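## Task

Carry the tray from the staging bench onto the work bench so that it rests wholly on the bench top with nothing overhanging. Insert the tray's sample tube (orange dot on the cap) into the centre hole of an adapter in the centrifuge rotor, and the water blank (white dot) into the centre hole of the adapter directly across from it. Each tube must be pushed fully down, and each rotor bucket must hang vertically. A tube that touches the floor means failure. The tray's bottles must finish upright inside the tray. One or both robots may be used. At the end, release everything and move the robots away; anything that stays in place only because a robot holds it is not counted. A robot that topples or is left leaning means failure.

## Robot and tools

Robots: two identical Hello Robot Stretch 3 units, r1 and r2. Each has a two-wheel differential base (footprint 0.33 m long, 0.34 m wide) with a passive rear omni wheel, a mast with a lift, and one telescoping arm that sticks out to the robot's RIGHT side, ending in a wrist (yaw, pitch, roll) and a two-finger gripper. The base cannot strafe, so to move the gripper forward or back you drive the base. Turning in place pivots about the point between the drive wheels, 0.05 m behind the front edge; with arm retracted and wrist folded the swept radius is 0.28 m, and an unfolded level wrist reaches beyond it.

Frames: each robot's base frame has its origin on the floor between the drive wheels, x forward, y left, z up. hand_pose is expressed there, at the point where closed fingertips meet; with all wrist joints at 0, its x axis is up, y points back toward the mast, z toward the robot's rear. The odometry frame is the base frame at scene start. Each robot reports only in its own frames; to relate the two robots use images, lidar_m, wrist_depth_mm and head_depth_mm.

execute_actions: argument actions is a list holding one action (or empty, which just returns state and pictures). The action is an object keyed "r1" and/or "r2". Per robot: "base" holds exactly one relative command: translate_m (metres, -1 to 1, forward positive, an offset from where the base last reported itself) or rotate_rad (radians, -3.2 to 3.2, counter-clockwise/left positive, an offset). "joints" holds absolute targets by name: lift_m 0 to 1.1 (arm height), arm_m 0 to 0.52 (extension), wrist_yaw_rad -1.345 to 4.42 (0 along the arm, positive toward the front, 3.0 folded over the base), wrist_pitch_rad -1.57 to 0.451 (0 level, negative tips fingers down), wrist_roll_rad -2.911 to 2.911, gripper_m -0.089 to 0.179 (larger is wider; real fingertip gap is about 0.007 m less when nearly closed and 0.025 m less when fully open, zero below 0.007), head_pan_rad -3.953 to 1.73 (0 forward, positive left, -1.57 faces the arm), head_tilt_rad -1.53 to 0.419 (negative down). Optional "contact_limits": {"arm_m": effort percent 1 to 100} halts the arm once its effort hits that level (negative when retracting); it also caps holding force until the next action. All listed motions start at once; each action lasts at most 15 s. Unlisted joints, bases or robots may keep driving toward earlier targets. Any unknown key or out-of-range number rejects the whole call. cameras: list of r1_head_camera, r1_nav_camera, r1_wrist_camera, r2_head_camera, r2_nav_camera, r2_wrist_camera, or "all"; omitted/null means all, [] means none.

wait: seconds 0 to 10; commands nothing and returns the same report. zoom_image: camera name plus region [x0, y0, x1, y1] in pixels of that camera's most recent full image, at most 504x504. finished_scene: scene number (1 or 2); irreversible, reports success and gives the next task. If a result reports a stop, the rest of that reply's motion, wait and finish calls are skipped.

Results: base_status and joint_status describe how the last accepted action ended: done (for the base, wheels turned the commanded amount even if slipping), off_target (stuck short and maybe still pushing), contact_stop, time_out, torque_fault; after the last three the old target is dropped. on_its_own covers uncommanded joints; its "held at" is a target, not a position. joint_positions carry tolerances (lift/arm ±0.004, wrist yaw/roll ±0.02, pitch ±0.05, gripper ±0.004, head ±0.02). motor_effort is percent of maximum, positive toward larger joint values, bracket = peak; readings are biased and noisy. Positive wheel effort pushes forward. base_odometry counts wheel rotation; heading -3.142 to 3.142, left positive; turned_by_wheels and turned_by_imu give turn since the previous result; base_tilt in degrees (forward/right positive, a few degrees of fixed bias). lidar_m: 12 distances in metres, 30-degree sectors starting straight ahead and going counter-clockwise (4th left, 7th behind, 10th right), plane 0.17 m high, range 0.15 to 12, "-" for nothing; misses clear objects and table tops, sees the other robot, and its own body can block sectors 5, 6, 9, 10. wrist_depth_mm (45 to 1000) and head_depth_mm (280 to 4000) are 7x7 grids of median depth, row by row from top left; the head grid follows the sideways image. Calibration lines give K, distortion and T_world_to_cam relative to the carrying robot's base frame.

Speed: base reaches 0.30 m/s and 1.9 rad/s only with lift_m below 0.30, arm_m below 0.03 and wrist_yaw_rad above 2.54; otherwise 0.10 m/s and 0.63 rad/s. During your replies the robots keep holding the last command.

Gripping: command gripper_m below the object's width to grasp; open at least 0.02 above the touching value to release. Neither the reading nor done confirms a hold.

Cautions: arm or lift that hits something firmly stops and goes slack; a slack lift may sag under load or push upward. Base, wrist and head never stop on contact; a strained wrist servo can shut off for 10 s. Fold or unfold the wrist only with lift 0.32 to 0.95, pitch -0.4, roll near 0; once folded the lift may go down to 0.25. With yaw below -0.4 keep pitch at -0.5 or lower. Robots must never press into each other; stop immediately once bases touch. Equal drive commands can differ by up to 2.5 cm per metre, so a shared carry can tip a robot. Pushing against rigid things with the gripper above about 0.45 m, repeated pushes, driving while holding something fixed, or snagging furniture (especially reversing) can tip a robot; back off in small steps, unload the gripper, and lower lift to about 0.2 if tilt persists. Avoid drops, slams, and tubes reaching the floor. Loose objects may occasionally get a brief external push.

Each tool is called after "Emit:" by a JSON object that holds its "name" and its "arguments".

## Session

Emit:
{"name": "execute_actions", "arguments": {"actions": []}}

Scene clock: 0.00 s.
r1.base_odometry: x=+0.000 y=+0.000 heading=+0.000 (m, m, rad; r1's odometry frame)
r1.turned_by_wheels: +0.000 (rad since the last result)
r1.turned_by_imu: +0.000 (rad since the last result)
r1.base_tilt: forward=-0.7 right=-0.3 (deg)
r1.lidar_m: 1.48 2.99 1.74 2.88 1.60 0.86 0.71 0.70 0.78 1.24 3.09 2.42
r1.head_depth_mm: 1935 2851 - - - 1830 2406 / 1938 2889 - - - 1771 2315 / 1959 2943 - - - 1609 2250 / 1971 2982 - - - 1888 2130 / 1997 3037 - - - 3251 2130 / 2022 3094 - - - 3471 2313 / 2025 3114 3963 3938 3924 3402 2286
r1.base_status: not commanded
r1.joint_positions: lift_m=+0.552 arm_m=-0.001 wrist_yaw_rad=+2.892 wrist_pitch_rad=-0.480 wrist_roll_rad=+0.008 gripper_m=+0.037 head_pan_rad=+0.001 head_tilt_rad=-0.014
r1.joint_status: not commanded
r1.motor_effort: left_wheel=+0 right_wheel=-1 lift_m=+23 arm_m=-1 wrist_yaw_rad=-1 wrist_pitch_rad=+6 wrist_roll_rad=+0 gripper_m=+0 head_pan_rad=+0 head_tilt_rad=+1 (%)
r1.hand_pose: x=+0.0323 y=+0.0655 z=+0.5513 quat_wxyz=(+0.253, +0.705, +0.080, +0.658) (m; r1's base frame)
r1.wrist_depth_mm: - - - - - - - / - - - - - - - / - - - - - - - / - - - - - - - / 987 - 991 924 942 931 925 / 855 786 - 806 - 764 765 / 719 722 689 709 667 679 673
r2.base_odometry: x=+0.000 y=+0.000 heading=+0.000 (m, m, rad; r2's odometry frame)
r2.turned_by_wheels: +0.000 (rad since the last result)
r2.turned_by_imu: +0.000 (rad since the last result)
r2.base_tilt: forward=+0.7 right=-0.8 (deg)
r2.lidar_m: 1.36 4.33 1.53 1.10 1.06 1.09 1.48 3.85 1.41 1.24 2.97 1.38
r2.head_depth_mm: 1946 2883 - - - 1575 2149 / 1935 2864 - - - 1612 2262 / 1915 2795 - - - 1645 2485 / 1922 2775 - - - 1975 2510 / 1899 2589 - - - 2676 2446 / 1874 2546 - - 2806 2796 2440 / 1882 2530 - - - 3708 2604
r2.base_status: not commanded
r2.joint_positions: lift_m=+0.397 arm_m=-0.001 wrist_yaw_rad=+3.003 wrist_pitch_rad=-0.458 wrist_roll_rad=+0.019 gripper_m=+0.037 head_pan_rad=+0.000 head_tilt_rad=-0.001
r2.joint_status: not commanded
r2.motor_effort: left_wheel=-1 right_wheel=+0 lift_m=+35 arm_m=+1 wrist_yaw_rad=+1 wrist_pitch_rad=+6 wrist_roll_rad=+0 gripper_m=-1 head_pan_rad=+0 head_tilt_rad=+1 (%)
r2.hand_pose: x=+0.0089 y=+0.0731 z=+0.4003 quat_wxyz=(+0.209, +0.704, +0.111, +0.669) (m; r2's base frame)
r2.wrist_depth_mm: 811 - - - - - - / 848 - - - - - - / 897 979 - - - - - / 865 858 850 857 852 847 853 / 723 714 - 720 715 720 708 / 616 619 - 616 627 611 601 / 537 542 - 561 535 531 537
pictures: r1_head_camera (sideways: a quarter turn clockwise sets it upright), r1_nav_camera (sideways: a quarter turn counterclockwise sets it upright), r1_wrist_camera, r2_head_camera (sideways: a quarter turn clockwise sets it upright), r2_nav_camera (sideways: a quarter turn counterclockwise sets it upright), r2_wrist_camera
Images, in order (width x height): r1_head_camera 896x504, r1_nav_camera 672x504, r1_wrist_camera 644x364, r2_head_camera 896x504, r2_nav_camera 672x504, r2_wrist_camera 644x364.

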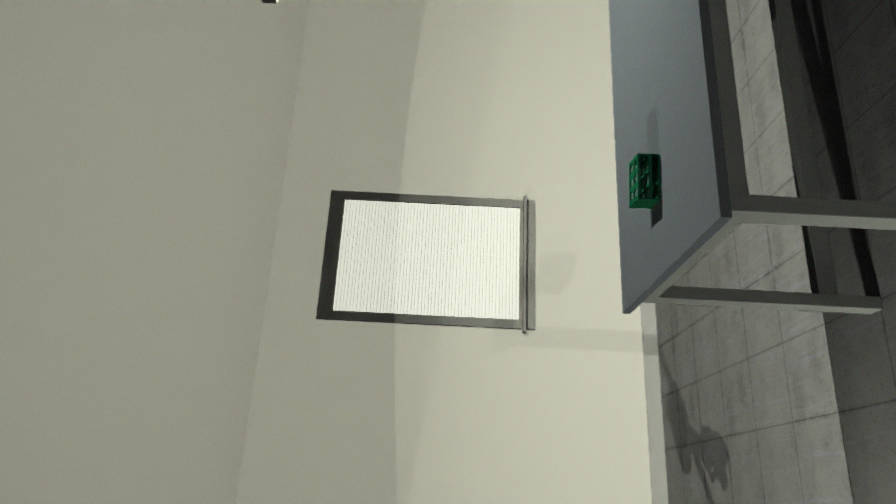

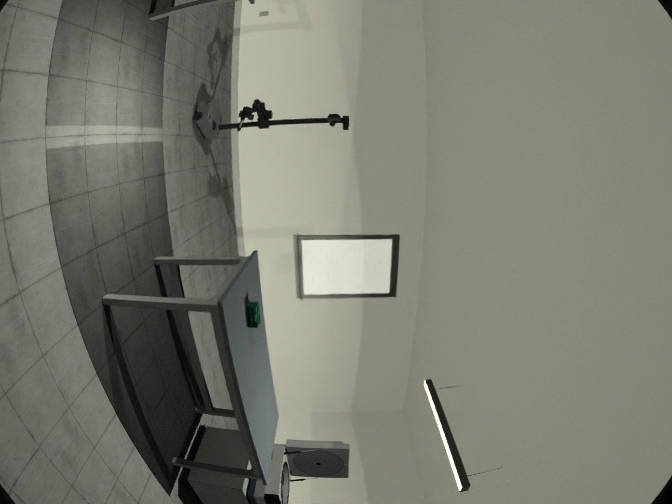

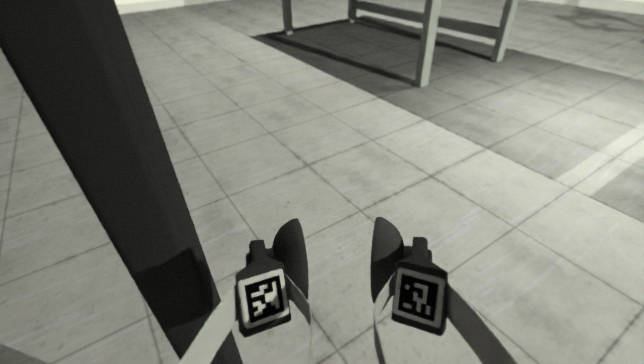

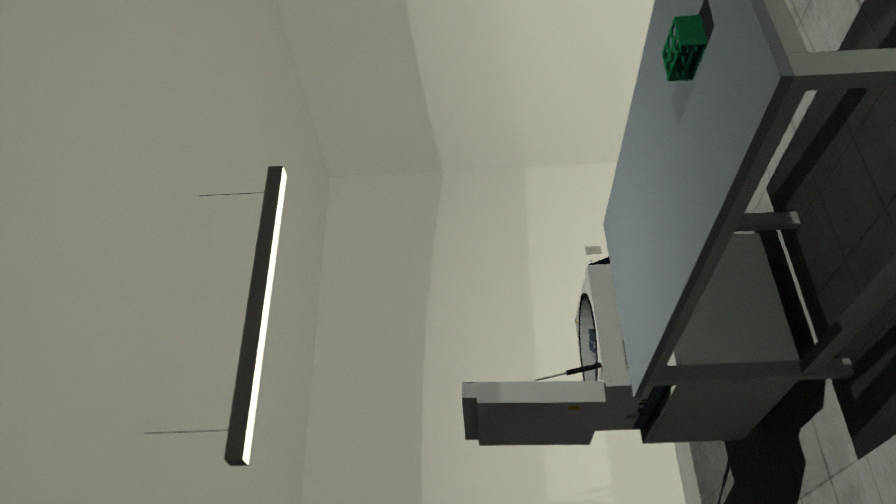

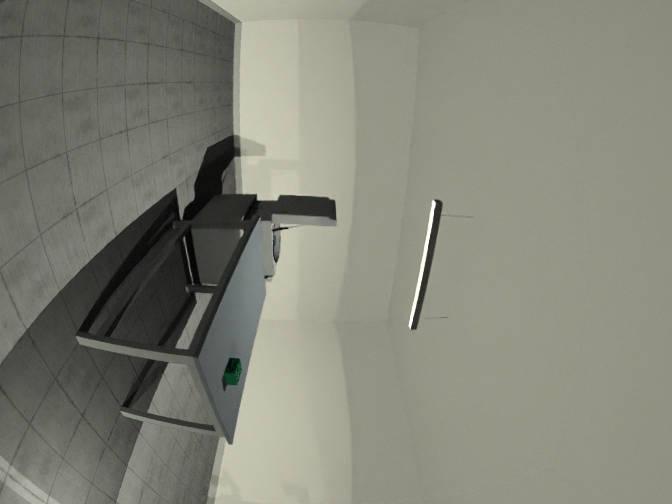

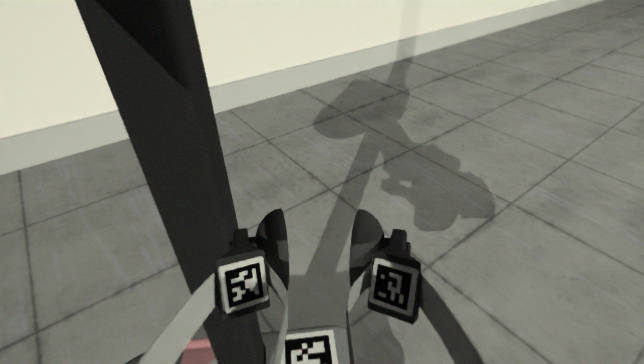

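Emit:
{"name": "execute_actions", "arguments": {"actions": [{"r1":{"joints":{"head_pan_rad":-2.9,"head_tilt_rad":-0.4}},"r2":{"joints":{"head_pan_rad":-1.6,"head_tilt_rad":-0.4}}}], "cameras": ["r1_head_camera","r1_nav_camera","r2_nav_camera"]}}

Emit:
{"name": "execute_actions", "arguments": {"actions": [{"r1":{"joints":{"head_pan_rad":1.7}},"r2":{"joints":{"head_pan_rad":1.7}}}], "cameras": ["r1_head_camera","r1_nav_camera","r2_nav_camera"]}}

Scene clock: 3.37 s.
r1.base_odometry: x=+0.000 y=+0.000 heading=+0.000 (m, m, rad; r1's odometry frame)
r1.turned_by_wheels: +0.000 (rad since the last result)
r1.turned_by_imu: +0.000 (rad since the last result)
r1.base_tilt: forward=-0.7 right=-0.3 (deg)
r1.lidar_m: 1.48 3.01 1.75 2.88 1.60 0.85 0.71 0.70 0.78 1.24 3.07 2.43
r1.head_depth_mm: 594 635 683 739 805 880 976 / 588 628 676 731 797 872 960 / 582 624 671 723 786 860 953 / 579 616 663 715 777 849 936 / 575 613 658 708 768 840 924 / 569 607 650 701 761 829 912 / 564 601 645 694 750 820 900
r1.base_status: not commanded
r1.joint_positions: lift_m=+0.552 arm_m=-0.001 wrist_yaw_rad=+2.892 wrist_pitch_rad=-0.480 wrist_roll_rad=+0.008 gripper_m=+0.037 head_pan_rad=-2.893 head_tilt_rad=-0.395
r1.joint_status: all done
r1.motor_effort: left_wheel=+1(0) right_wheel=-1(1) lift_m=+24(24) arm_m=-1(0) wrist_yaw_rad=+0(1) wrist_pitch_rad=+6(7) wrist_roll_rad=+0(1) gripper_m=+0(0) head_pan_rad=-5(55) head_tilt_rad=-2(20) (%)
r1.hand_pose: x=+0.0323 y=+0.0655 z=+0.5513 quat_wxyz=(+0.253, +0.705, +0.080, +0.658) (m; r1's base frame)
r1.wrist_depth_mm: - - - - - - - / - - - - - - - / - - - - - - - / - - - - - - - / 962 - 938 938 953 907 887 / 835 819 - 792 - 783 765 / 698 719 686 724 679 676 676
r2.base_odometry: x=+0.000 y=+0.000 heading=+0.000 (m, m, rad; r2's odometry frame)
r2.turned_by_wheels: +0.000 (rad since the last result)
r2.turned_by_imu: +0.000 (rad since the last result)
r2.base_tilt: forward=+0.7 right=-0.9 (deg)
r2.lidar_m: 1.36 4.34 1.53 1.10 1.06 1.09 1.48 3.85 1.41 1.24 2.97 1.37
r2.head_depth_mm: - - - 1731 2401 1762 1464 / - - - 1591 2401 1732 1474 / - - - 1492 2228 1583 1477 / 3881 - - 1621 2453 1851 1489 / 3635 3855 - 1865 2260 1855 1494 / 3500 3646 3840 3671 2461 1868 1491 / 3196 3412 3570 3674 2499 1866 1511
r2.base_status: not commanded
r2.joint_positions: lift_m=+0.397 arm_m=-0.001 wrist_yaw_rad=+3.003 wrist_pitch_rad=-0.458 wrist_roll_rad=+0.019 gripper_m=+0.037 head_pan_rad=-1.593 head_tilt_rad=-0.395
r2.joint_status: all done
r2.motor_effort: left_wheel=-1(1) right_wheel=+0(0) lift_m=+35(35) arm_m=+1(1) wrist_yaw_rad=+2(1) wrist_pitch_rad=+6(6) wrist_roll_rad=+0(0) gripper_m=-1(0) head_pan_rad=-4(51) head_tilt_rad=-2(18) (%)
r2.hand_pose: x=+0.0089 y=+0.0731 z=+0.4003 quat_wxyz=(+0.209, +0.704, +0.111, +0.669) (m; r2's base frame)
r2.wrist_depth_mm: 806 - - - - - - / 853 - - - - - - / 905 964 - - - - - / 858 848 852 848 855 851 838 / 715 705 - 699 724 708 708 / 618 613 - 614 626 609 615 / 537 543 - 565 538 534 539
pictures: r1_head_camera (sideways: a quarter turn clockwise sets it upright), r1_nav_camera (sideways: a quarter turn counterclockwise sets it upright), r2_nav_camera (sideways: a quarter turn counterclockwise sets it upright)
camera_calibration (this result's frames):
r1_head_camera: T_world_to_cam=[[0.347941, 0.131377, -0.928266, 1.23079], [0.237766, -0.970127, -0.0481796, 0.0626322], [-0.906865, -0.203946, -0.368784, 0.446824], [0, 0, 0, 1]] pos_world=[-0.0379234, -0.00980724, 1.3103]
r1_nav_camera: T_world_to_cam=[[-0.371636, -0.0804651, 0.924885, -1.16158], [-0.270523, 0.96239, -0.0249732, 0.0861579], [-0.88809, -0.259484, -0.379426, 0.459968], [0, 0, 0, 1]] pos_world=[0.000116214, -0.0570298, 1.251]
r2_nav_camera: T_world_to_cam=[[0.013687, -0.352014, 0.935895, -1.17933], [-0.99984, -0.0155892, 0.00875864, 0.0461293], [0.0115066, -0.935865, -0.352171, 0.418203], [0, 0, 0, 1]] pos_world=[0.0574513, -0.0230401, 1.2506]
Images, in order (width x height): r1_head_camera 896x504, r1_nav_camera 672x504, r2_nav_camera 672x504.

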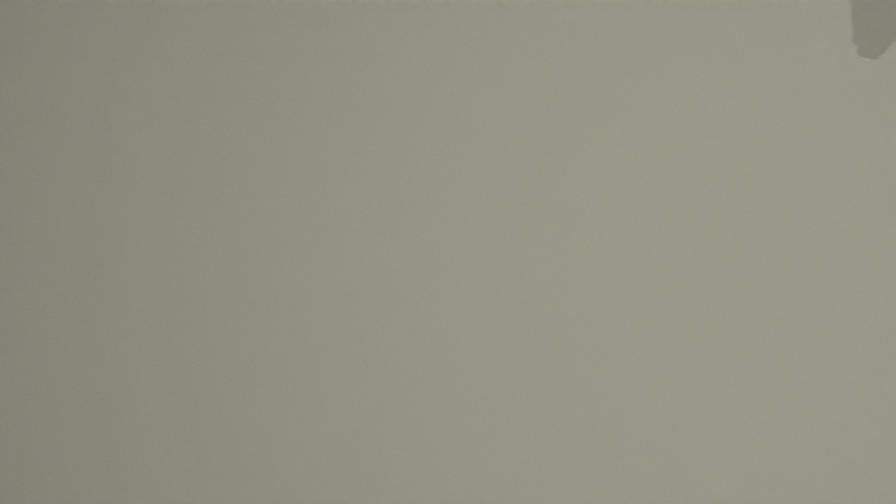

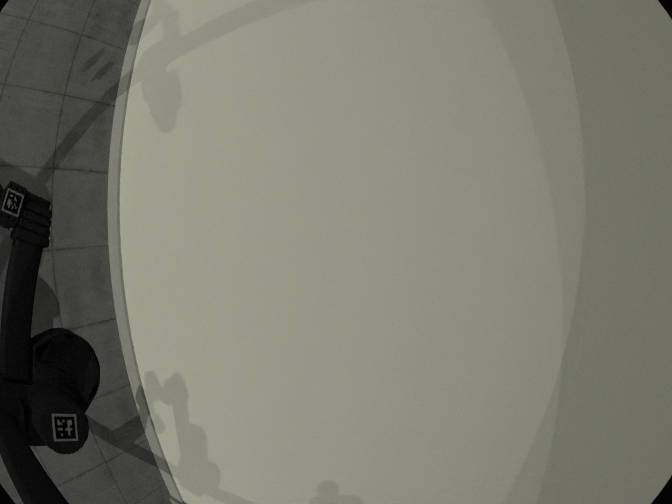

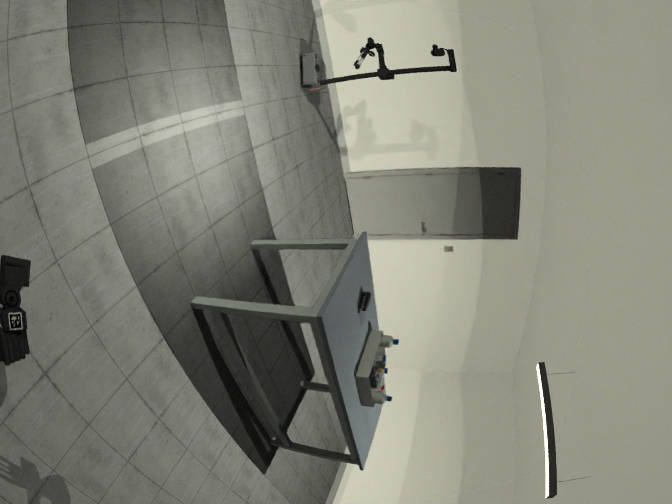

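Scene clock: 6.13 s.
r1.base_odometry: x=+0.000 y=+0.000 heading=+0.000 (m, m, rad; r1's odometry frame)
r1.turned_by_wheels: +0.000 (rad since the last result)
r1.turned_by_imu: +0.000 (rad since the last result)
r1.base_tilt: forward=-0.7 right=-0.3 (deg)
r1.lidar_m: 1.48 3.00 1.74 2.88 1.60 0.86 0.71 0.70 0.78 1.25 3.08 2.43
r1.head_depth_mm: - - - 3788 2502 1862 1485 / - - - 3435 2451 1840 1473 / - - - 3648 2412 1819 1463 / - - - 3589 2401 1814 1458 / - - - 3485 2380 1800 1449 / - - - 3496 2344 1787 1440 / 3941 - - 3495 2321 1774 1473
r1.base_status: not commanded
r1.joint_positions: lift_m=+0.552 arm_m=-0.001 wrist_yaw_rad=+2.892 wrist_pitch_rad=-0.480 wrist_roll_rad=+0.008 gripper_m=+0.037 head_pan_rad=+1.693 head_tilt_rad=-0.395
r1.joint_status: all done
r1.motor_effort: left_wheel=+0(0) right_wheel=-1(0) lift_m=+24(23) arm_m=-1(0) wrist_yaw_rad=+0(0) wrist_pitch_rad=+6(6) wrist_roll_rad=+0(0) gripper_m=+0(1) head_pan_rad=+5(55) head_tilt_rad=-2(2) (%)
r1.hand_pose: x=+0.0323 y=+0.0655 z=+0.5513 quat_wxyz=(+0.253, +0.705, +0.080, +0.658) (m; r1's base frame)
r1.wrist_depth_mm: - - - - - - - / - - - - - - - / - - - - - - - / - - - - - - - / 968 - 939 935 975 950 897 / 827 832 - 807 - 802 777 / 715 697 696 689 660 697 691
r2.base_odometry: x=+0.000 y=+0.000 heading=+0.000 (m, m, rad; r2's odometry frame)
r2.turned_by_wheels: +0.000 (rad since the last result)
r2.turned_by_imu: +0.000 (rad since the last result)
r2.base_tilt: forward=+0.8 right=-0.9 (deg)
r2.lidar_m: 1.36 4.35 1.53 1.10 1.06 1.09 1.48 3.82 1.41 1.24 2.97 1.37
r2.head_depth_mm: 1175 1249 1353 1457 1569 1714 1473 / 1114 1192 1272 1365 1470 1604 1486 / 1063 1133 1203 1292 1375 1502 1495 / 1014 1072 1138 1220 1302 1400 1451 / 971 1022 1086 1150 1227 1321 1403 / 928 977 1036 1096 1167 1242 1328 / 893 934 985 1045 1102 1184 1269
r2.base_status: not commanded
r2.joint_positions: lift_m=+0.397 arm_m=-0.001 wrist_yaw_rad=+3.003 wrist_pitch_rad=-0.458 wrist_roll_rad=+0.019 gripper_m=+0.037 head_pan_rad=+1.693 head_tilt_rad=-0.395
r2.joint_status: all done
r2.motor_effort: left_wheel=-1(2) right_wheel=+0(0) lift_m=+35(35) arm_m=+1(1) wrist_yaw_rad=+0(0) wrist_pitch_rad=+6(6) wrist_roll_rad=+0(0) gripper_m=+0(1) head_pan_rad=+5(53) head_tilt_rad=-1(1) (%)
r2.hand_pose: x=+0.0089 y=+0.0731 z=+0.4003 quat_wxyz=(+0.209, +0.704, +0.111, +0.669) (m; r2's base frame)
r2.wrist_depth_mm: 800 - - - - - - / 849 - - - - - - / 887 970 - - - - - / 857 859 845 852 848 839 850 / 718 724 - 709 724 708 710 / 623 614 - 611 624 612 612 / 546 544 - 562 537 537 533
pictures: r1_head_camera (sideways: a quarter turn clockwise sets it upright), r1_nav_camera (sideways: a quarter turn counterclockwise sets it upright), r2_nav_camera (sideways: a quarter turn counterclockwise sets it upright)
camera_calibration (this result's frames):
r1_head_camera: T_world_to_cam=[[0.0863022, -0.361766, -0.928266, 1.23238], [-0.992412, -0.113122, -0.0481796, 0.0701363], [-0.0875779, 0.92538, -0.368784, 0.441827], [0, 0, 0, 1]] pos_world=[0.00194109, 0.0449105, 1.3103]
r1_nav_camera: T_world_to_cam=[[-0.032802, 0.37883, 0.924885, -1.16364], [0.988881, 0.146595, -0.0249733, 0.0784755], [-0.145044, 0.913782, -0.379427, 0.455435], [0, 0, 0, 1]] pos_world=[-0.0497145, 0.0131507, 1.251]
r2_nav_camera: T_world_to_cam=[[-0.0640467, 0.346447, 0.935881, -1.17884], [0.987263, 0.158856, 0.00875715, 0.0340099], [-0.145637, 0.924521, -0.352208, 0.41921], [0, 0, 0, 1]] pos_world=[-0.048025, 0.0154334, 1.2506]
Images, in order (width x height): r1_head_camera 896x504, r1_nav_camera 672x504, r2_nav_camera 672x504.

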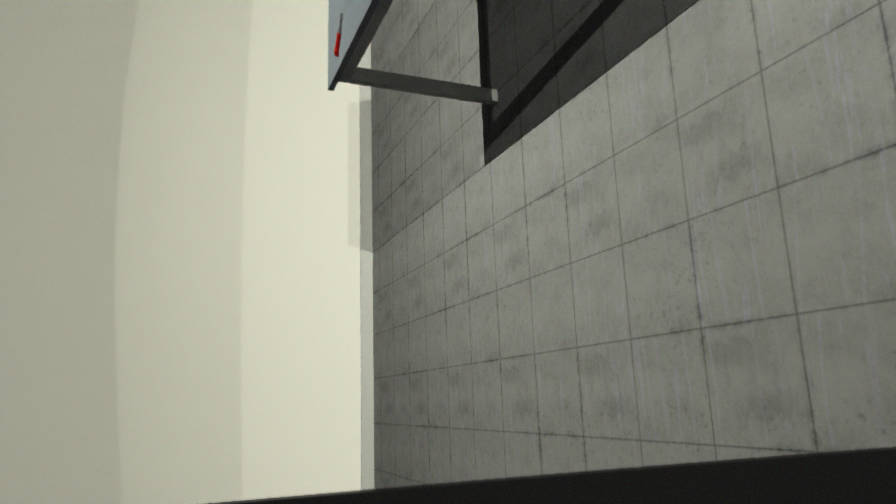

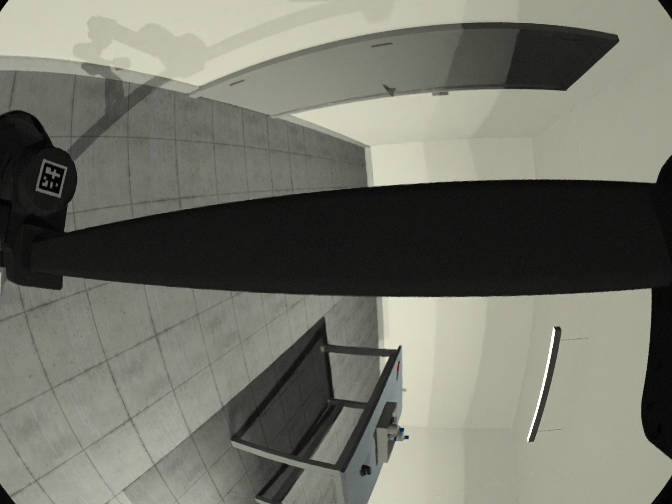

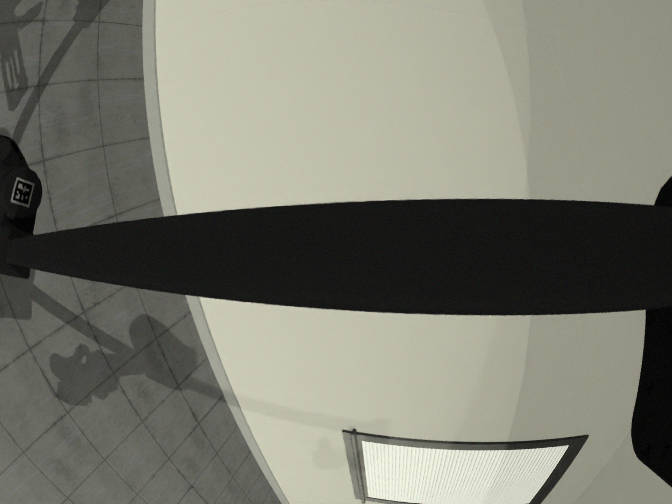

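Emit:
{"name": "execute_actions", "arguments": {"actions": [{"r1":{"base":{"rotate_rad":0.9},"joints":{"head_pan_rad":0.2,"head_tilt_rad":-0.4,"lift_m":0.27}},"r2":{"base":{"rotate_rad":-1.0},"joints":{"head_pan_rad":-0.8,"head_tilt_rad":-0.4,"lift_m":0.27}}}], "cameras": ["r1_head_camera","r1_nav_camera","r2_nav_camera","r2_head_camera"]}}

Scene clock: 13.70 s.
r1.base_odometry: x=+0.000 y=+0.000 heading=+0.900 (m, m, rad; r1's odometry frame)
r1.turned_by_wheels: +0.900 (rad since the last result)
r1.turned_by_imu: +0.903 (rad since the last result)
r1.base_tilt: forward=-0.8 right=-0.3 (deg)
r1.lidar_m: 1.74 2.89 2.39 0.96 0.72 0.70 0.74 1.04 3.17 2.45 1.48 3.00
r1.head_depth_mm: - - - 3789 2517 1860 1483 / - - - 3230 2450 1834 1475 / - - - 2686 2425 1823 1469 / - - 2620 2964 2320 1817 1458 / - - 2390 3285 2380 1797 1458 / - - - 3506 2362 1784 1438 / - - - 3208 2353 1773 1437
r1.base_status: done
r1.joint_positions: lift_m=+0.270 arm_m=-0.001 wrist_yaw_rad=+2.892 wrist_pitch_rad=-0.481 wrist_roll_rad=+0.008 gripper_m=+0.037 head_pan_rad=+0.207 head_tilt_rad=-0.395
r1.joint_status: all done
r1.motor_effort: left_wheel=-1(4) right_wheel=+1(4) lift_m=+21(20) arm_m=+0(1) wrist_yaw_rad=-1(1) wrist_pitch_rad=+7(6) wrist_roll_rad=+1(1) gripper_m=+1(0) head_pan_rad=-5(56) head_tilt_rad=-2(0) (%)
r1.hand_pose: x=+0.0322 y=+0.0654 z=+0.2690 quat_wxyz=(+0.253, +0.705, +0.080, +0.658) (m; r1's base frame)
r1.wrist_depth_mm: - 886 - - - - - / - 939 - - - - - / 640 856 841 838 810 796 782 / 647 - 659 645 655 648 629 / 549 - 545 554 553 525 526 / 477 489 - 464 - 456 446 / - - - - 397 397 395
r2.base_odometry: x=+0.000 y=+0.000 heading=-1.000 (m, m, rad; r2's odometry frame)
r2.turned_by_wheels: -1.000 (rad since the last result)
r2.turned_by_imu: -1.006 (rad since the last result)
r2.base_tilt: forward=+0.6 right=-0.9 (deg)
r2.lidar_m: 2.97 1.35 1.43 3.72 1.46 1.09 1.06 1.11 1.55 4.25 1.34 1.24
r2.head_depth_mm: - - - 3103 2289 1813 1482 / - - - 3137 2304 1852 1472 / - - - 1809 2424 1787 1478 / - - - 1620 2481 1738 1495 / - - - 1516 2156 1564 1502 / 3891 - - 1534 2458 1855 1495 / 3577 3806 - 1784 2268 1882 1501
r2.base_status: done
r2.joint_positions: lift_m=+0.271 arm_m=-0.001 wrist_yaw_rad=+3.003 wrist_pitch_rad=-0.459 wrist_roll_rad=+0.019 gripper_m=+0.037 head_pan_rad=-0.793 head_tilt_rad=-0.395
r2.joint_status: all done
r2.motor_effort: left_wheel=+2(9) right_wheel=-3(10) lift_m=+19(31) arm_m=+1(1) wrist_yaw_rad=+1(0) wrist_pitch_rad=+6(6) wrist_roll_rad=+0(0) gripper_m=-1(1) head_pan_rad=-4(50) head_tilt_rad=-1(3) (%)
r2.hand_pose: x=+0.0089 y=+0.0730 z=+0.2742 quat_wxyz=(+0.209, +0.704, +0.111, +0.669) (m; r2's base frame)
r2.wrist_depth_mm: - - - - - - - / - - - - - - - / 813 816 806 809 809 806 811 / 662 655 652 661 653 649 650 / 547 549 - 554 552 538 542 / 481 - - - 482 462 464 / - - - - 407 408 407
pictures: r1_head_camera (sideways: a quarter turn clockwise sets it upright), r1_nav_camera (sideways: a quarter turn counterclockwise sets it upright), r2_head_camera (sideways: a quarter turn clockwise sets it upright), r2_nav_camera (sideways: a quarter turn counterclockwise sets it upright)
camera_calibration (this result's frames):
r1_head_camera: T_world_to_cam=[[-0.353367, -0.116821, -0.928162, 1.23493], [-0.197156, 0.979187, -0.048182, 0.0652883], [0.914473, 0.165967, -0.369045, 0.436054], [0, 0, 0, 1]] pos_world=[0.0504962, 0.00796515, 1.31028]
r1_nav_camera: T_world_to_cam=[[0.37492, 0.064966, 0.924778, -1.16599], [0.230187, -0.972826, -0.0249803, 0.0831128], [0.898025, 0.222238, -0.379686, 0.449411], [0, 0, 0, 1]] pos_world=[0.0144405, 0.0567281, 1.251]
r2_head_camera: T_world_to_cam=[[-0.229861, 0.274245, -0.933785, 1.23006], [0.73415, 0.678732, 0.0186189, -0.0267655], [0.638895, -0.681258, -0.357351, 0.414051], [0, 0, 0, 1]] pos_world=[0.0378588, -0.0370967, 1.29707]
r2_nav_camera: T_world_to_cam=[[0.262272, -0.235795, 0.935742, -1.18065], [-0.685617, -0.72791, 0.00874239, 0.0442337], [0.679075, -0.643853, -0.352576, 0.414658], [0, 0, 0, 1]] pos_world=[0.0583951, 0.0207859, 1.25059]
Images, in order (width x height): r1_head_camera 896x504, r1_nav_camera 672x504, r2_head_camera 896x504, r2_nav_camera 672x504.

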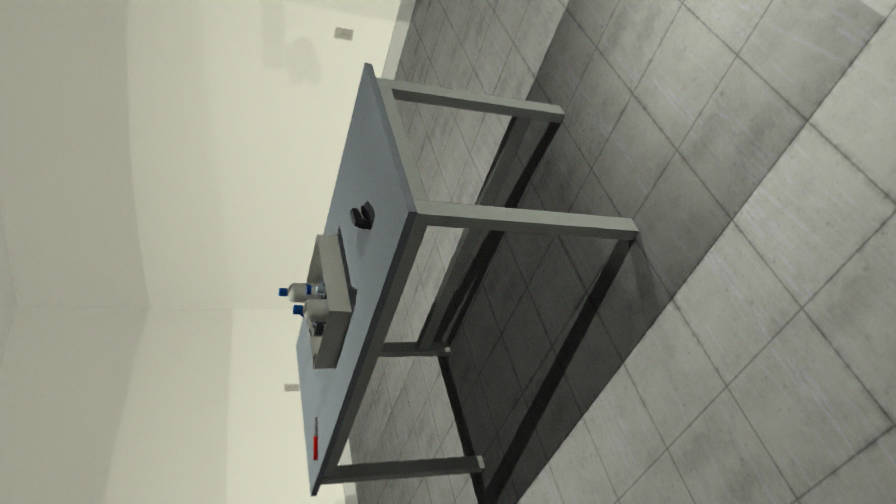

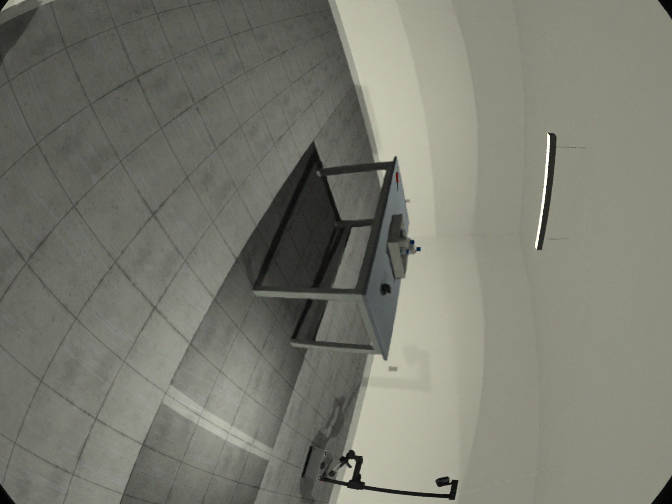

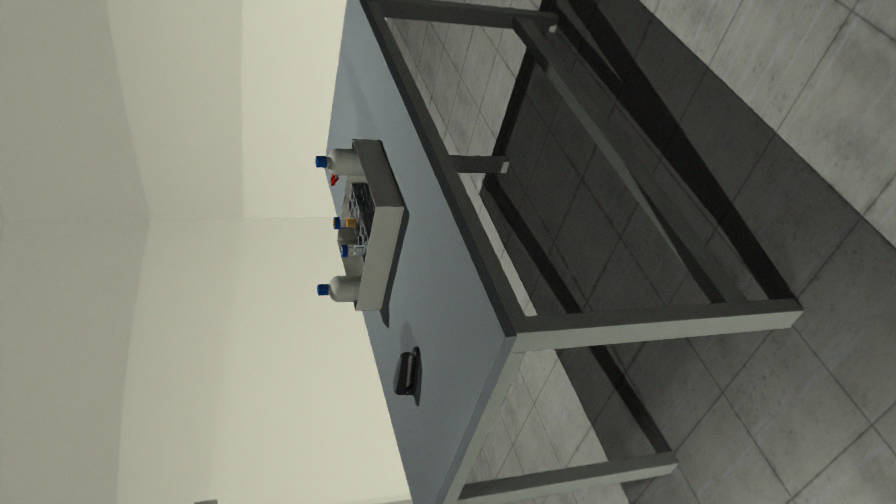

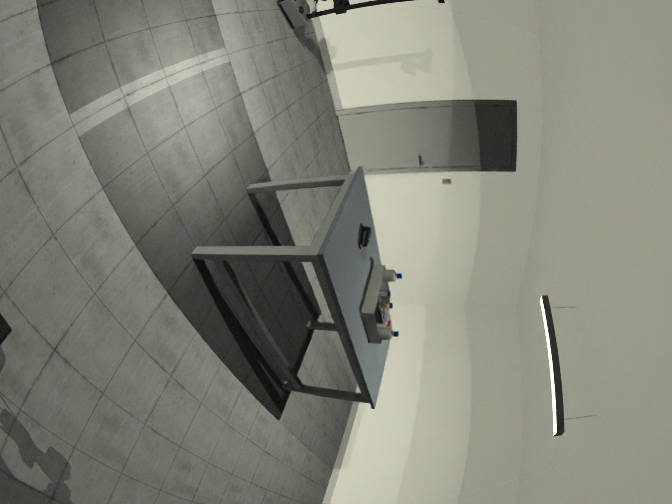

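Emit:
{"name": "execute_actions", "arguments": {"actions": [{"r1":{"base":{"rotate_rad":0.56}},"r2":{"base":{"rotate_rad":-1.24}}}], "cameras": []}}

Emit:
{"name": "execute_actions", "arguments": {"actions": [{"r1":{"base":{"translate_m":1}},"r2":{"base":{"translate_m":1}}}], "cameras": []}}

Emit:
{"name": "execute_actions", "arguments": {"actions": [{"r1":{"base":{"translate_m":1},"joints":{"head_pan_rad":-0.9,"head_tilt_rad":-0.7}},"r2":{"base":{"translate_m":0.75},"joints":{"head_pan_rad":1.2,"head_tilt_rad":-0.7}}}], "cameras": ["r1_head_camera","r2_head_camera","r1_nav_camera","r2_nav_camera"]}}

Scene clock: 21.33 s.
r1.base_odometry: x=+0.000 y=+0.000 heading=+1.460 (m, m, rad; r1's odometry frame)
r1.turned_by_wheels: +0.560 (rad since the last result)
r1.turned_by_imu: +0.560 (rad since the last result)
r1.base_tilt: forward=-0.7 right=-0.2 (deg)
r1.lidar_m: 2.88 2.07 0.93 0.71 0.71 0.75 1.08 3.85 2.45 1.48 2.90 1.75
r1.head_depth_mm: - - - 3803 2510 1867 1486 / - - - 3457 2465 1841 1471 / - - - 3660 2439 1828 1464 / - - - 3599 2401 1822 1459 / - - - 3495 2370 1792 1451 / - - - 3505 2356 1778 1444 / 3994 - - 3393 2346 1776 1436
r1.base_status: done
r1.joint_positions: lift_m=+0.270 arm_m=-0.001 wrist_yaw_rad=+2.892 wrist_pitch_rad=-0.481 wrist_roll_rad=+0.008 gripper_m=+0.037 head_pan_rad=+0.207 head_tilt_rad=-0.396
r1.joint_status: not commanded
r1.motor_effort: left_wheel=-1(6) right_wheel=+1(6) lift_m=+21(21) arm_m=-2(0) wrist_yaw_rad=+0(0) wrist_pitch_rad=+7(7) wrist_roll_rad=+0(1) gripper_m=+1(0) head_pan_rad=-4(5) head_tilt_rad=-2(2) (%)
r1.hand_pose: x=+0.0322 y=+0.0654 z=+0.2690 quat_wxyz=(+0.253, +0.705, +0.080, +0.658) (m; r1's base frame)
r1.wrist_depth_mm: - 641 745 894 - - - / - 679 775 964 - - - / 593 727 790 812 821 771 767 / 624 - 663 646 636 632 626 / 552 - 562 546 559 520 520 / 480 487 - 460 - 461 454 / - - - - 396 398 395
r2.base_odometry: x=+0.000 y=+0.000 heading=-2.240 (m, m, rad; r2's odometry frame)
r2.turned_by_wheels: -1.240 (rad since the last result)
r2.turned_by_imu: -1.244 (rad since the last result)
r2.base_tilt: forward=+0.8 right=-0.8 (deg)
r2.lidar_m: 1.67 1.25 2.99 1.87 1.82 2.39 1.83 1.16 1.06 1.06 1.31 2.58
r2.head_depth_mm: 1284 1350 1418 1478 1549 1648 1469 / 1447 1541 1612 1701 1791 1773 1482 / 1660 1756 1864 2013 2140 1837 1481 / 1946 2082 2250 2402 2351 1844 1494 / 2357 2521 2794 3025 2480 1849 1491 / 2966 3250 3710 3533 2492 1874 1507 / 3530 3826 - 3720 2489 1881 1504
r2.base_status: done
r2.joint_positions: lift_m=+0.271 arm_m=-0.001 wrist_yaw_rad=+3.003 wrist_pitch_rad=-0.459 wrist_roll_rad=+0.019 gripper_m=+0.037 head_pan_rad=-0.793 head_tilt_rad=-0.395
r2.joint_status: not commanded
r2.motor_effort: left_wheel=+2(10) right_wheel=-3(9) lift_m=+19(19) arm_m=+1(1) wrist_yaw_rad=+0(1) wrist_pitch_rad=+6(6) wrist_roll_rad=+0(0) gripper_m=-1(0) head_pan_rad=-3(4) head_tilt_rad=-2(2) (%)
r2.hand_pose: x=+0.0089 y=+0.0730 z=+0.2742 quat_wxyz=(+0.209, +0.704, +0.111, +0.669) (m; r2's base frame)
r2.wrist_depth_mm: - - - - - - - / - - - - - - - / 817 809 820 807 797 806 809 / 640 657 653 652 650 648 641 / 545 542 - 551 543 541 539 / 478 - - - 480 462 468 / - - - - 405 407 404
pictures: none
No camera images: the call's "cameras" was empty. Leave "cameras" out to get every camera's image.

Scene clock: 26.37 s.
r1.base_odometry: x=+0.111 y=+0.994 heading=+1.460 (m, m, rad; r1's odometry frame)
r1.turned_by_wheels: +0.000 (rad since the last result)
r1.turned_by_imu: +0.006 (rad since the last result)
r1.base_tilt: forward=-0.8 right=-0.4 (deg)
r1.lidar_m: 1.87 3.43 1.47 1.16 1.14 1.21 1.76 3.12 1.78 3.73 0.93 1.66
r1.head_depth_mm: 3655 3943 - 1975 2484 1854 1488 / 3549 3782 - 3423 2248 1850 1478 / 3460 3696 3984 3640 2437 1842 1468 / 3392 3624 3944 3585 2411 1811 1464 / 3318 3567 3835 3491 2381 1800 1445 / 3210 3443 3731 3464 2336 1786 1440 / 3150 3370 3639 3425 2338 1780 1428
r1.base_status: done
r1.joint_positions: lift_m=+0.270 arm_m=-0.001 wrist_yaw_rad=+2.892 wrist_pitch_rad=-0.481 wrist_roll_rad=+0.008 gripper_m=+0.037 head_pan_rad=+0.207 head_tilt_rad=-0.396
r1.joint_status: not commanded
r1.motor_effort: left_wheel=-1(5) right_wheel=+1(7) lift_m=+21(22) arm_m=+0(0) wrist_yaw_rad=+1(0) wrist_pitch_rad=+7(7) wrist_roll_rad=+0(1) gripper_m=+1(1) head_pan_rad=-5(5) head_tilt_rad=-1(1) (%)
r1.hand_pose: x=+0.0322 y=+0.0653 z=+0.2690 quat_wxyz=(+0.253, +0.705, +0.081, +0.658) (m; r1's base frame)
r1.wrist_depth_mm: - - - - - - - / - - - - - - - / 824 860 825 811 807 777 798 / 687 - 660 655 625 623 624 / 568 - 552 555 547 528 518 / 484 484 - 468 - 453 452 / - - - - 397 400 397
r2.base_odometry: x=-0.620 y=-0.785 heading=-2.240 (m, m, rad; r2's odometry frame)
r2.turned_by_wheels: +0.000 (rad since the last result)
r2.turned_by_imu: +0.002 (rad since the last result)
r2.base_tilt: forward=+0.7 right=-0.8 (deg)
r2.lidar_m: 1.06 0.68 0.62 0.62 4.10 1.98 2.43 1.55 1.41 1.42 1.74 3.31
r2.head_depth_mm: 1735 1806 1896 1971 2076 1818 1477 / 1950 2044 2171 2295 2319 1839 1475 / 2241 2341 2518 2685 2438 1844 1478 / 2598 2798 3001 3156 2424 1853 1490 / 3075 3229 3474 3540 2459 1857 1494 / 3001 3140 3268 3414 2463 1861 1502 / 2866 2999 3212 3317 2486 1884 1490
r2.base_status: done
r2.joint_positions: lift_m=+0.271 arm_m=-0.001 wrist_yaw_rad=+3.003 wrist_pitch_rad=-0.459 wrist_roll_rad=+0.019 gripper_m=+0.037 head_pan_rad=-0.793 head_tilt_rad=-0.396
r2.joint_status: not commanded
r2.motor_effort: left_wheel=+1(10) right_wheel=-2(7) lift_m=+19(19) arm_m=+1(1) wrist_yaw_rad=+0(1) wrist_pitch_rad=+6(6) wrist_roll_rad=+0(0) gripper_m=-1(0) head_pan_rad=-4(4) head_tilt_rad=-2(2) (%)
r2.hand_pose: x=+0.0089 y=+0.0730 z=+0.2742 quat_wxyz=(+0.209, +0.704, +0.111, +0.669) (m; r2's base frame)
r2.wrist_depth_mm: - - - - - - - / - - - 718 657 629 604 / 801 806 806 770 801 816 773 / 653 651 651 654 653 647 651 / 545 552 - 557 548 543 539 / 482 - - - 479 463 465 / - - - - 410 410 405
pictures: none
No camera images: the call's "cameras" was empty. Leave "cameras" out to get every camera's image.

Scene clock: 31.40 s.
r1.base_odometry: x=+0.222 y=+1.988 heading=+1.460 (m, m, rad; r1's odometry frame)
r1.turned_by_wheels: +0.000 (rad since the last result)
r1.turned_by_imu: +0.006 (rad since the last result)
r1.base_tilt: forward=-0.8 right=-0.3 (deg)
r1.lidar_m: 0.87 2.82 2.05 1.56 1.56 1.63 2.45 2.50 0.82 1.15 1.13 1.21
r1.head_depth_mm: 2714 3011 1040 706 698 1366 1230 / 2729 3024 1042 855 692 1386 1229 / 2868 3209 955 774 686 1417 1223 / 2941 3218 1109 789 702 1411 1212 / 3022 3327 1100 840 718 1407 1208 / 3078 3435 1088 834 735 1395 1205 / 3152 3476 1078 825 1521 1382 1197
r1.base_status: done
r1.joint_positions: lift_m=+0.270 arm_m=-0.001 wrist_yaw_rad=+2.892 wrist_pitch_rad=-0.481 wrist_roll_rad=+0.008 gripper_m=+0.037 head_pan_rad=-0.893 head_tilt_rad=-0.692
r1.joint_status: all done
r1.motor_effort: left_wheel=-2(5) right_wheel=+2(5) lift_m=+21(21) arm_m=-1(1) wrist_yaw_rad=+0(1) wrist_pitch_rad=+6(7) wrist_roll_rad=+1(1) gripper_m=+1(0) head_pan_rad=-5(56) head_tilt_rad=-2(20) (%)
r1.hand_pose: x=+0.0322 y=+0.0653 z=+0.2689 quat_wxyz=(+0.253, +0.705, +0.081, +0.658) (m; r1's base frame)
r1.wrist_depth_mm: - - - - - - - / - - - - - - - / 849 856 823 814 795 808 752 / 697 - 672 645 665 644 625 / 562 - 561 543 551 524 530 / 478 491 - 459 - 460 449 / - - - - 395 401 390
r2.base_odometry: x=-1.085 y=-1.373 heading=-2.240 (m, m, rad; r2's odometry frame)
r2.turned_by_wheels: +0.000 (rad since the last result)
r2.turned_by_imu: +0.001 (rad since the last result)
r2.base_tilt: forward=+0.7 right=-0.6 (deg)
r2.lidar_m: 0.61 0.39 0.35 0.36 0.44 0.87 2.88 1.84 1.68 1.69 2.08 2.63
r2.head_depth_mm: 2720 3031 1101 843 687 579 1216 / 2706 2989 1113 847 689 579 1192 / 2670 2958 1108 852 690 580 1194 / 2666 2954 1113 851 686 582 1197 / 2644 2924 1114 641 666 582 1201 / 2566 2822 1117 810 660 581 1177 / 2590 2892 958 797 663 583 1179
r2.base_status: done
r2.joint_positions: lift_m=+0.271 arm_m=-0.001 wrist_yaw_rad=+3.003 wrist_pitch_rad=-0.459 wrist_roll_rad=+0.019 gripper_m=+0.037 head_pan_rad=+1.193 head_tilt_rad=-0.692
r2.joint_status: all done
r2.motor_effort: left_wheel=+2(10) right_wheel=-3(8) lift_m=+19(19) arm_m=+1(1) wrist_yaw_rad=+1(0) wrist_pitch_rad=+6(6) wrist_roll_rad=+0(0) gripper_m=+0(1) head_pan_rad=+5(54) head_tilt_rad=-2(17) (%)
r2.hand_pose: x=+0.0089 y=+0.0730 z=+0.2741 quat_wxyz=(+0.209, +0.704, +0.111, +0.669) (m; r2's base frame)
r2.wrist_depth_mm: - - - - - - - / - - - - - - - / 729 570 491 468 447 813 806 / 652 654 653 634 603 440 408 / 550 540 - 555 545 538 546 / 482 - - - 485 462 462 / - - - - 408 406 408
pictures: r1_head_camera (sideways: a quarter turn clockwise sets it upright), r1_nav_camera (sideways: a quarter turn counterclockwise sets it upright), r2_head_camera (sideways: a quarter turn clockwise sets it upright), r2_nav_camera (sideways: a quarter turn counterclockwise sets it upright)
camera_calibration (this result's frames):
r1_head_camera: T_world_to_cam=[[-0.424204, 0.460645, -0.779652, 1.04169], [0.774335, 0.63091, -0.0485476, 0.0598194], [0.469528, -0.624306, -0.624328, 0.770926], [0, 0, 0, 1]] pos_world=[0.0335961, -0.0362944, 1.29637]
r1_nav_camera: T_world_to_cam=[[0.386851, -0.50224, 0.77337, -0.968619], [-0.768009, -0.639676, -0.0312482, 0.0973509], [0.510401, -0.581867, -0.633184, 0.781604], [0, 0, 0, 1]] pos_world=[0.0505458, 0.0305834, 1.24704]
r2_head_camera: T_world_to_cam=[[-0.253232, -0.560264, -0.788656, 1.04093], [-0.915688, 0.401797, 0.0085827, -0.00363006], [0.312071, 0.724336, -0.614775, 0.750993], [0, 0, 0, 1]] pos_world=[0.0259093, 0.0406827, 1.28266]
r2_nav_camera: T_world_to_cam=[[0.205262, 0.575135, 0.791889, -0.992683], [0.942951, -0.332922, -0.00262319, 0.0490973], [0.262128, 0.747251, -0.61066, 0.753011], [0, 0, 0, 1]] pos_world=[-0.0399215, 0.0245844, 1.24606]
Images, in order (width x height): r1_head_camera 896x504, r1_nav_camera 672x504, r2_head_camera 896x504, r2_nav_camera 672x504.

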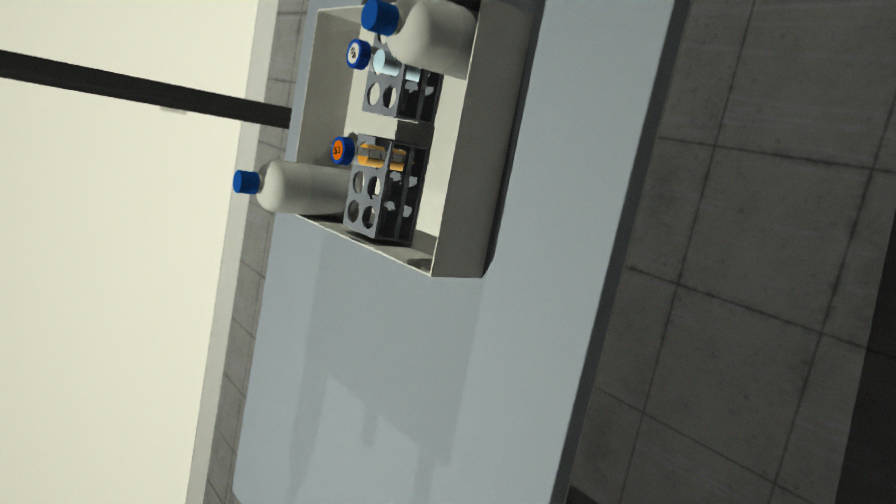

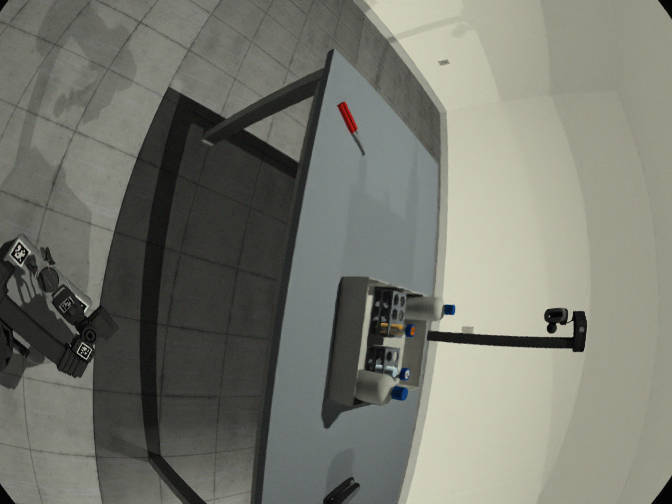

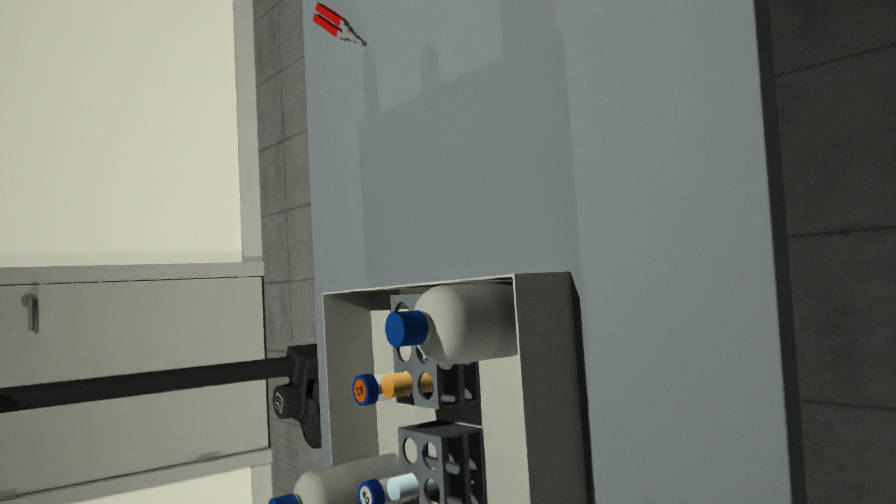

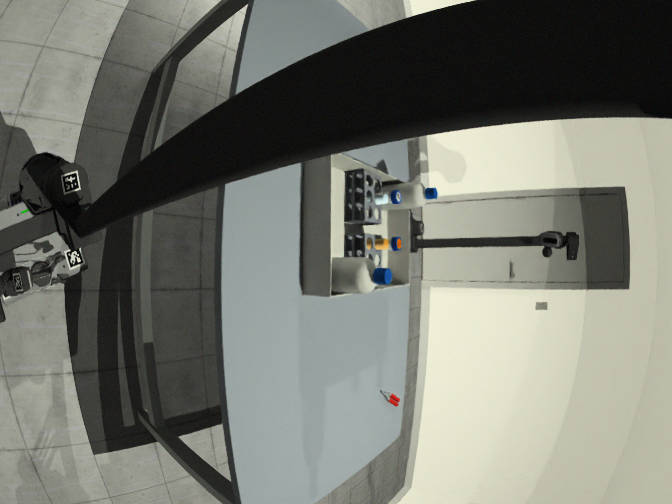

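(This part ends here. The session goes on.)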